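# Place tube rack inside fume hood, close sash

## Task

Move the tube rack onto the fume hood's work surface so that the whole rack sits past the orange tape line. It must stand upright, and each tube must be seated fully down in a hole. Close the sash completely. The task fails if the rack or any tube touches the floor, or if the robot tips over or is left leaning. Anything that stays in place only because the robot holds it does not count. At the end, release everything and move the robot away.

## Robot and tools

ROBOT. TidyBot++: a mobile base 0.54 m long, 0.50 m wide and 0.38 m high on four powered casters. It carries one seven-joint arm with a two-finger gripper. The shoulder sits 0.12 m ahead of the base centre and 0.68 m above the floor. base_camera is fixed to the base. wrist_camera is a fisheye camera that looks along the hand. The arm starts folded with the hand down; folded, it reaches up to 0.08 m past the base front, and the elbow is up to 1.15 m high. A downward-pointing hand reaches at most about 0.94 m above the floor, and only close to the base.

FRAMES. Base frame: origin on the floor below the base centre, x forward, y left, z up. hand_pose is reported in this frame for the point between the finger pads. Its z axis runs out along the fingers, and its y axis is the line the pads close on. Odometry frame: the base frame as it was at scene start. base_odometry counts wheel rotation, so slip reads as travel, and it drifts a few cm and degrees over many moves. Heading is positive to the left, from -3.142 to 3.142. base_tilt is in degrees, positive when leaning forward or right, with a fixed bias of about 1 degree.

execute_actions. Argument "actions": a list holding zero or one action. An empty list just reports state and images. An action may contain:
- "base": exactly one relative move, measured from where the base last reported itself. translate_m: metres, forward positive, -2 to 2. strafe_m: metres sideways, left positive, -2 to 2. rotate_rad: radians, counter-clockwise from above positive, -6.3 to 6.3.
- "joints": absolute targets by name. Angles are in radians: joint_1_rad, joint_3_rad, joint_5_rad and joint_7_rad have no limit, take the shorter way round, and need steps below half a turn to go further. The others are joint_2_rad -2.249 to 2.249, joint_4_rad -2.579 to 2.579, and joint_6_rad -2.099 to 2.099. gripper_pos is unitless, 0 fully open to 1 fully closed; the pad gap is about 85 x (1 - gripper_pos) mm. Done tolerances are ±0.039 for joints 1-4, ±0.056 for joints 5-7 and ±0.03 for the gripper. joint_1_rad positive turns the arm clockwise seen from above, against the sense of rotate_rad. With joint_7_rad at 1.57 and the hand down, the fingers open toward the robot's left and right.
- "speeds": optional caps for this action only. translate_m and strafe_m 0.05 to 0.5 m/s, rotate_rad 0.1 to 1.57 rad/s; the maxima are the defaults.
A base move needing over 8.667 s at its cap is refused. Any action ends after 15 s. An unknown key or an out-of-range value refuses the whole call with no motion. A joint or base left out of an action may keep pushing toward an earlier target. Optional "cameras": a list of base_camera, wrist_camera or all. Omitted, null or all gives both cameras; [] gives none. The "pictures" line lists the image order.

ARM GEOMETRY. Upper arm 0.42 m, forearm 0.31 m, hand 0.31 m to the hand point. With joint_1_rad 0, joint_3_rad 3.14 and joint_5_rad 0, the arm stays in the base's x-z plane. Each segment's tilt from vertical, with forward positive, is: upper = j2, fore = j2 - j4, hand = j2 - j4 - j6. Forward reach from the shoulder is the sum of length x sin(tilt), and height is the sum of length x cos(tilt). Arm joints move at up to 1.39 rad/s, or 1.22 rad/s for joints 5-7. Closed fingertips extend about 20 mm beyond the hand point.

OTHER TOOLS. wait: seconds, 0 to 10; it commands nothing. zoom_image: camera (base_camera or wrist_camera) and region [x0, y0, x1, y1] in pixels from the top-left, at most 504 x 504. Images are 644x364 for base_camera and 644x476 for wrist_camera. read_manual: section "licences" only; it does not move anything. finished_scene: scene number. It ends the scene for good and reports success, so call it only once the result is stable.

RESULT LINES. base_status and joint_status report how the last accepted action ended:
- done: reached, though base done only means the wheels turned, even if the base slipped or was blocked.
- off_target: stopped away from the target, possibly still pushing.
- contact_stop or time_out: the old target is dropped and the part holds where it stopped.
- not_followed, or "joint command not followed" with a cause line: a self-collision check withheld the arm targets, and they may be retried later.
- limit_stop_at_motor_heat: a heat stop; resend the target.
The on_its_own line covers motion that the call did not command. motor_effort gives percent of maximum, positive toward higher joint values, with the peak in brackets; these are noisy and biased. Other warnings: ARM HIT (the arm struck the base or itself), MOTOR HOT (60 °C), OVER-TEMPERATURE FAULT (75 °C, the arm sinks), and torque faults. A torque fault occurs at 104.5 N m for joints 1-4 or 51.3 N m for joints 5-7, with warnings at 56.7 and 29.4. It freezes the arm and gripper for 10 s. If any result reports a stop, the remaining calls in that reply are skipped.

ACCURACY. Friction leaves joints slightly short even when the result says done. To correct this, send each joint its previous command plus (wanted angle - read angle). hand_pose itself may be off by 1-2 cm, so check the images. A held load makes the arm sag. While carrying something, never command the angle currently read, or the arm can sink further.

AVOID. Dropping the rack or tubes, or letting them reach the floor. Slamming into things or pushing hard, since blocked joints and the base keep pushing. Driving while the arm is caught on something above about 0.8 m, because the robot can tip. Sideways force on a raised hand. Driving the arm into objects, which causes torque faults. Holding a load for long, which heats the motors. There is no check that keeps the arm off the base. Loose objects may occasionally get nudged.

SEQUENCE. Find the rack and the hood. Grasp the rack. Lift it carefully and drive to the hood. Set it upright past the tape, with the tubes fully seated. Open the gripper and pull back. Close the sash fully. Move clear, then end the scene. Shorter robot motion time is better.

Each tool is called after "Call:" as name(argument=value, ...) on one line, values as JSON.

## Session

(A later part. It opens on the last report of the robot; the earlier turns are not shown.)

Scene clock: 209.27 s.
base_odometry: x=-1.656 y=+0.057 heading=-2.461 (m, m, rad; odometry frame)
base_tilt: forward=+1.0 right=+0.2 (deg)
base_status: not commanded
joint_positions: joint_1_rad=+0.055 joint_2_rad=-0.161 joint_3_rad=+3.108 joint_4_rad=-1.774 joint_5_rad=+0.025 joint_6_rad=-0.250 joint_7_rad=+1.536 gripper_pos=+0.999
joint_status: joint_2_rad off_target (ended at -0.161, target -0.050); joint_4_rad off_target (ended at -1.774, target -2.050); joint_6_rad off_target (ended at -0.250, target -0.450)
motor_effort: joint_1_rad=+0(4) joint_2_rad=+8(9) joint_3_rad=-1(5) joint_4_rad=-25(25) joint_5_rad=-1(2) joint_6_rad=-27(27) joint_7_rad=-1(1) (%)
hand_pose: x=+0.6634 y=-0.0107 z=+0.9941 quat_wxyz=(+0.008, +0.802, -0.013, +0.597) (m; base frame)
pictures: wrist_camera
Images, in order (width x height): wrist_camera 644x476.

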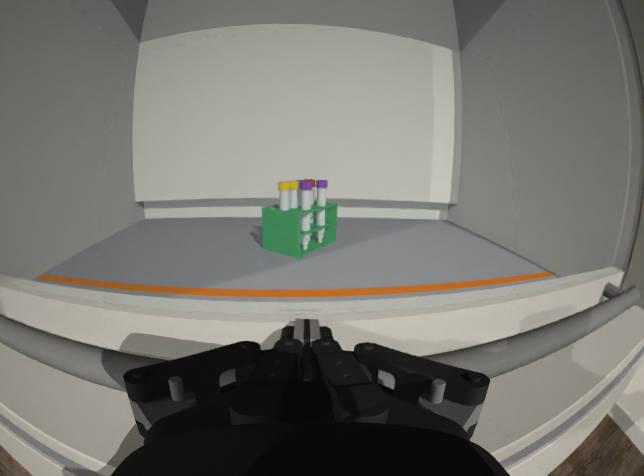

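Bottomed out. Retreat.

Call:
execute_actions(actions=[{"joints":{"joint_2_rad":-0.2,"joint_4_rad":-1.6,"joint_6_rad":-0.2},"base":{"translate_m":-0.5}}], cameras=["wrist_camera"])

Call:
zoom_image(camera="wrist_camera", region=[240,230,400,330])

Scene clock: 212.50 s.
base_odometry: x=-1.268 y=+0.372 heading=-2.460 (m, m, rad; odometry frame)
base_tilt: forward=+1.0 right=+0.2 (deg)
base_status: done
joint_positions: joint_1_rad=+0.055 joint_2_rad=-0.197 joint_3_rad=+3.106 joint_4_rad=-1.609 joint_5_rad=+0.025 joint_6_rad=-0.233 joint_7_rad=+1.536 gripper_pos=+0.999
joint_status: all done
motor_effort: joint_1_rad=+1(1) joint_2_rad=-16(22) joint_3_rad=-1(0) joint_4_rad=+25(28) joint_5_rad=-1(1) joint_6_rad=+10(28) joint_7_rad=-1(1) (%)
hand_pose: x=+0.6572 y=-0.0086 z=+1.1207 quat_wxyz=(+0.008, +0.733, -0.011, +0.680) (m; base frame)
pictures: wrist_camera
Images, in order (width x height): wrist_camera 644x476.

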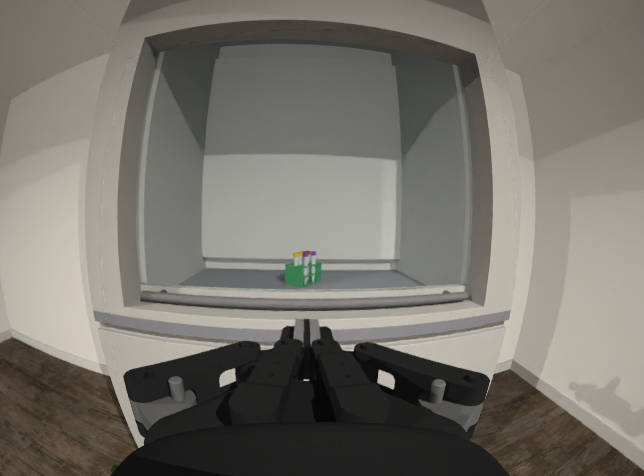

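Region (240, 230, 400, 330) of wrist_camera's 644x476 image, scaled by 3.150; it fills the top 315 rows of this view, and the rest is white.

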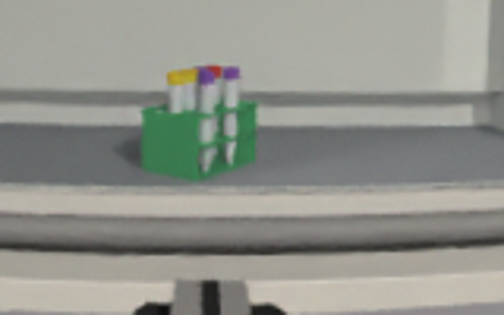

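Call:
finished_scene(scene=2)

The scene is finished: the task was done.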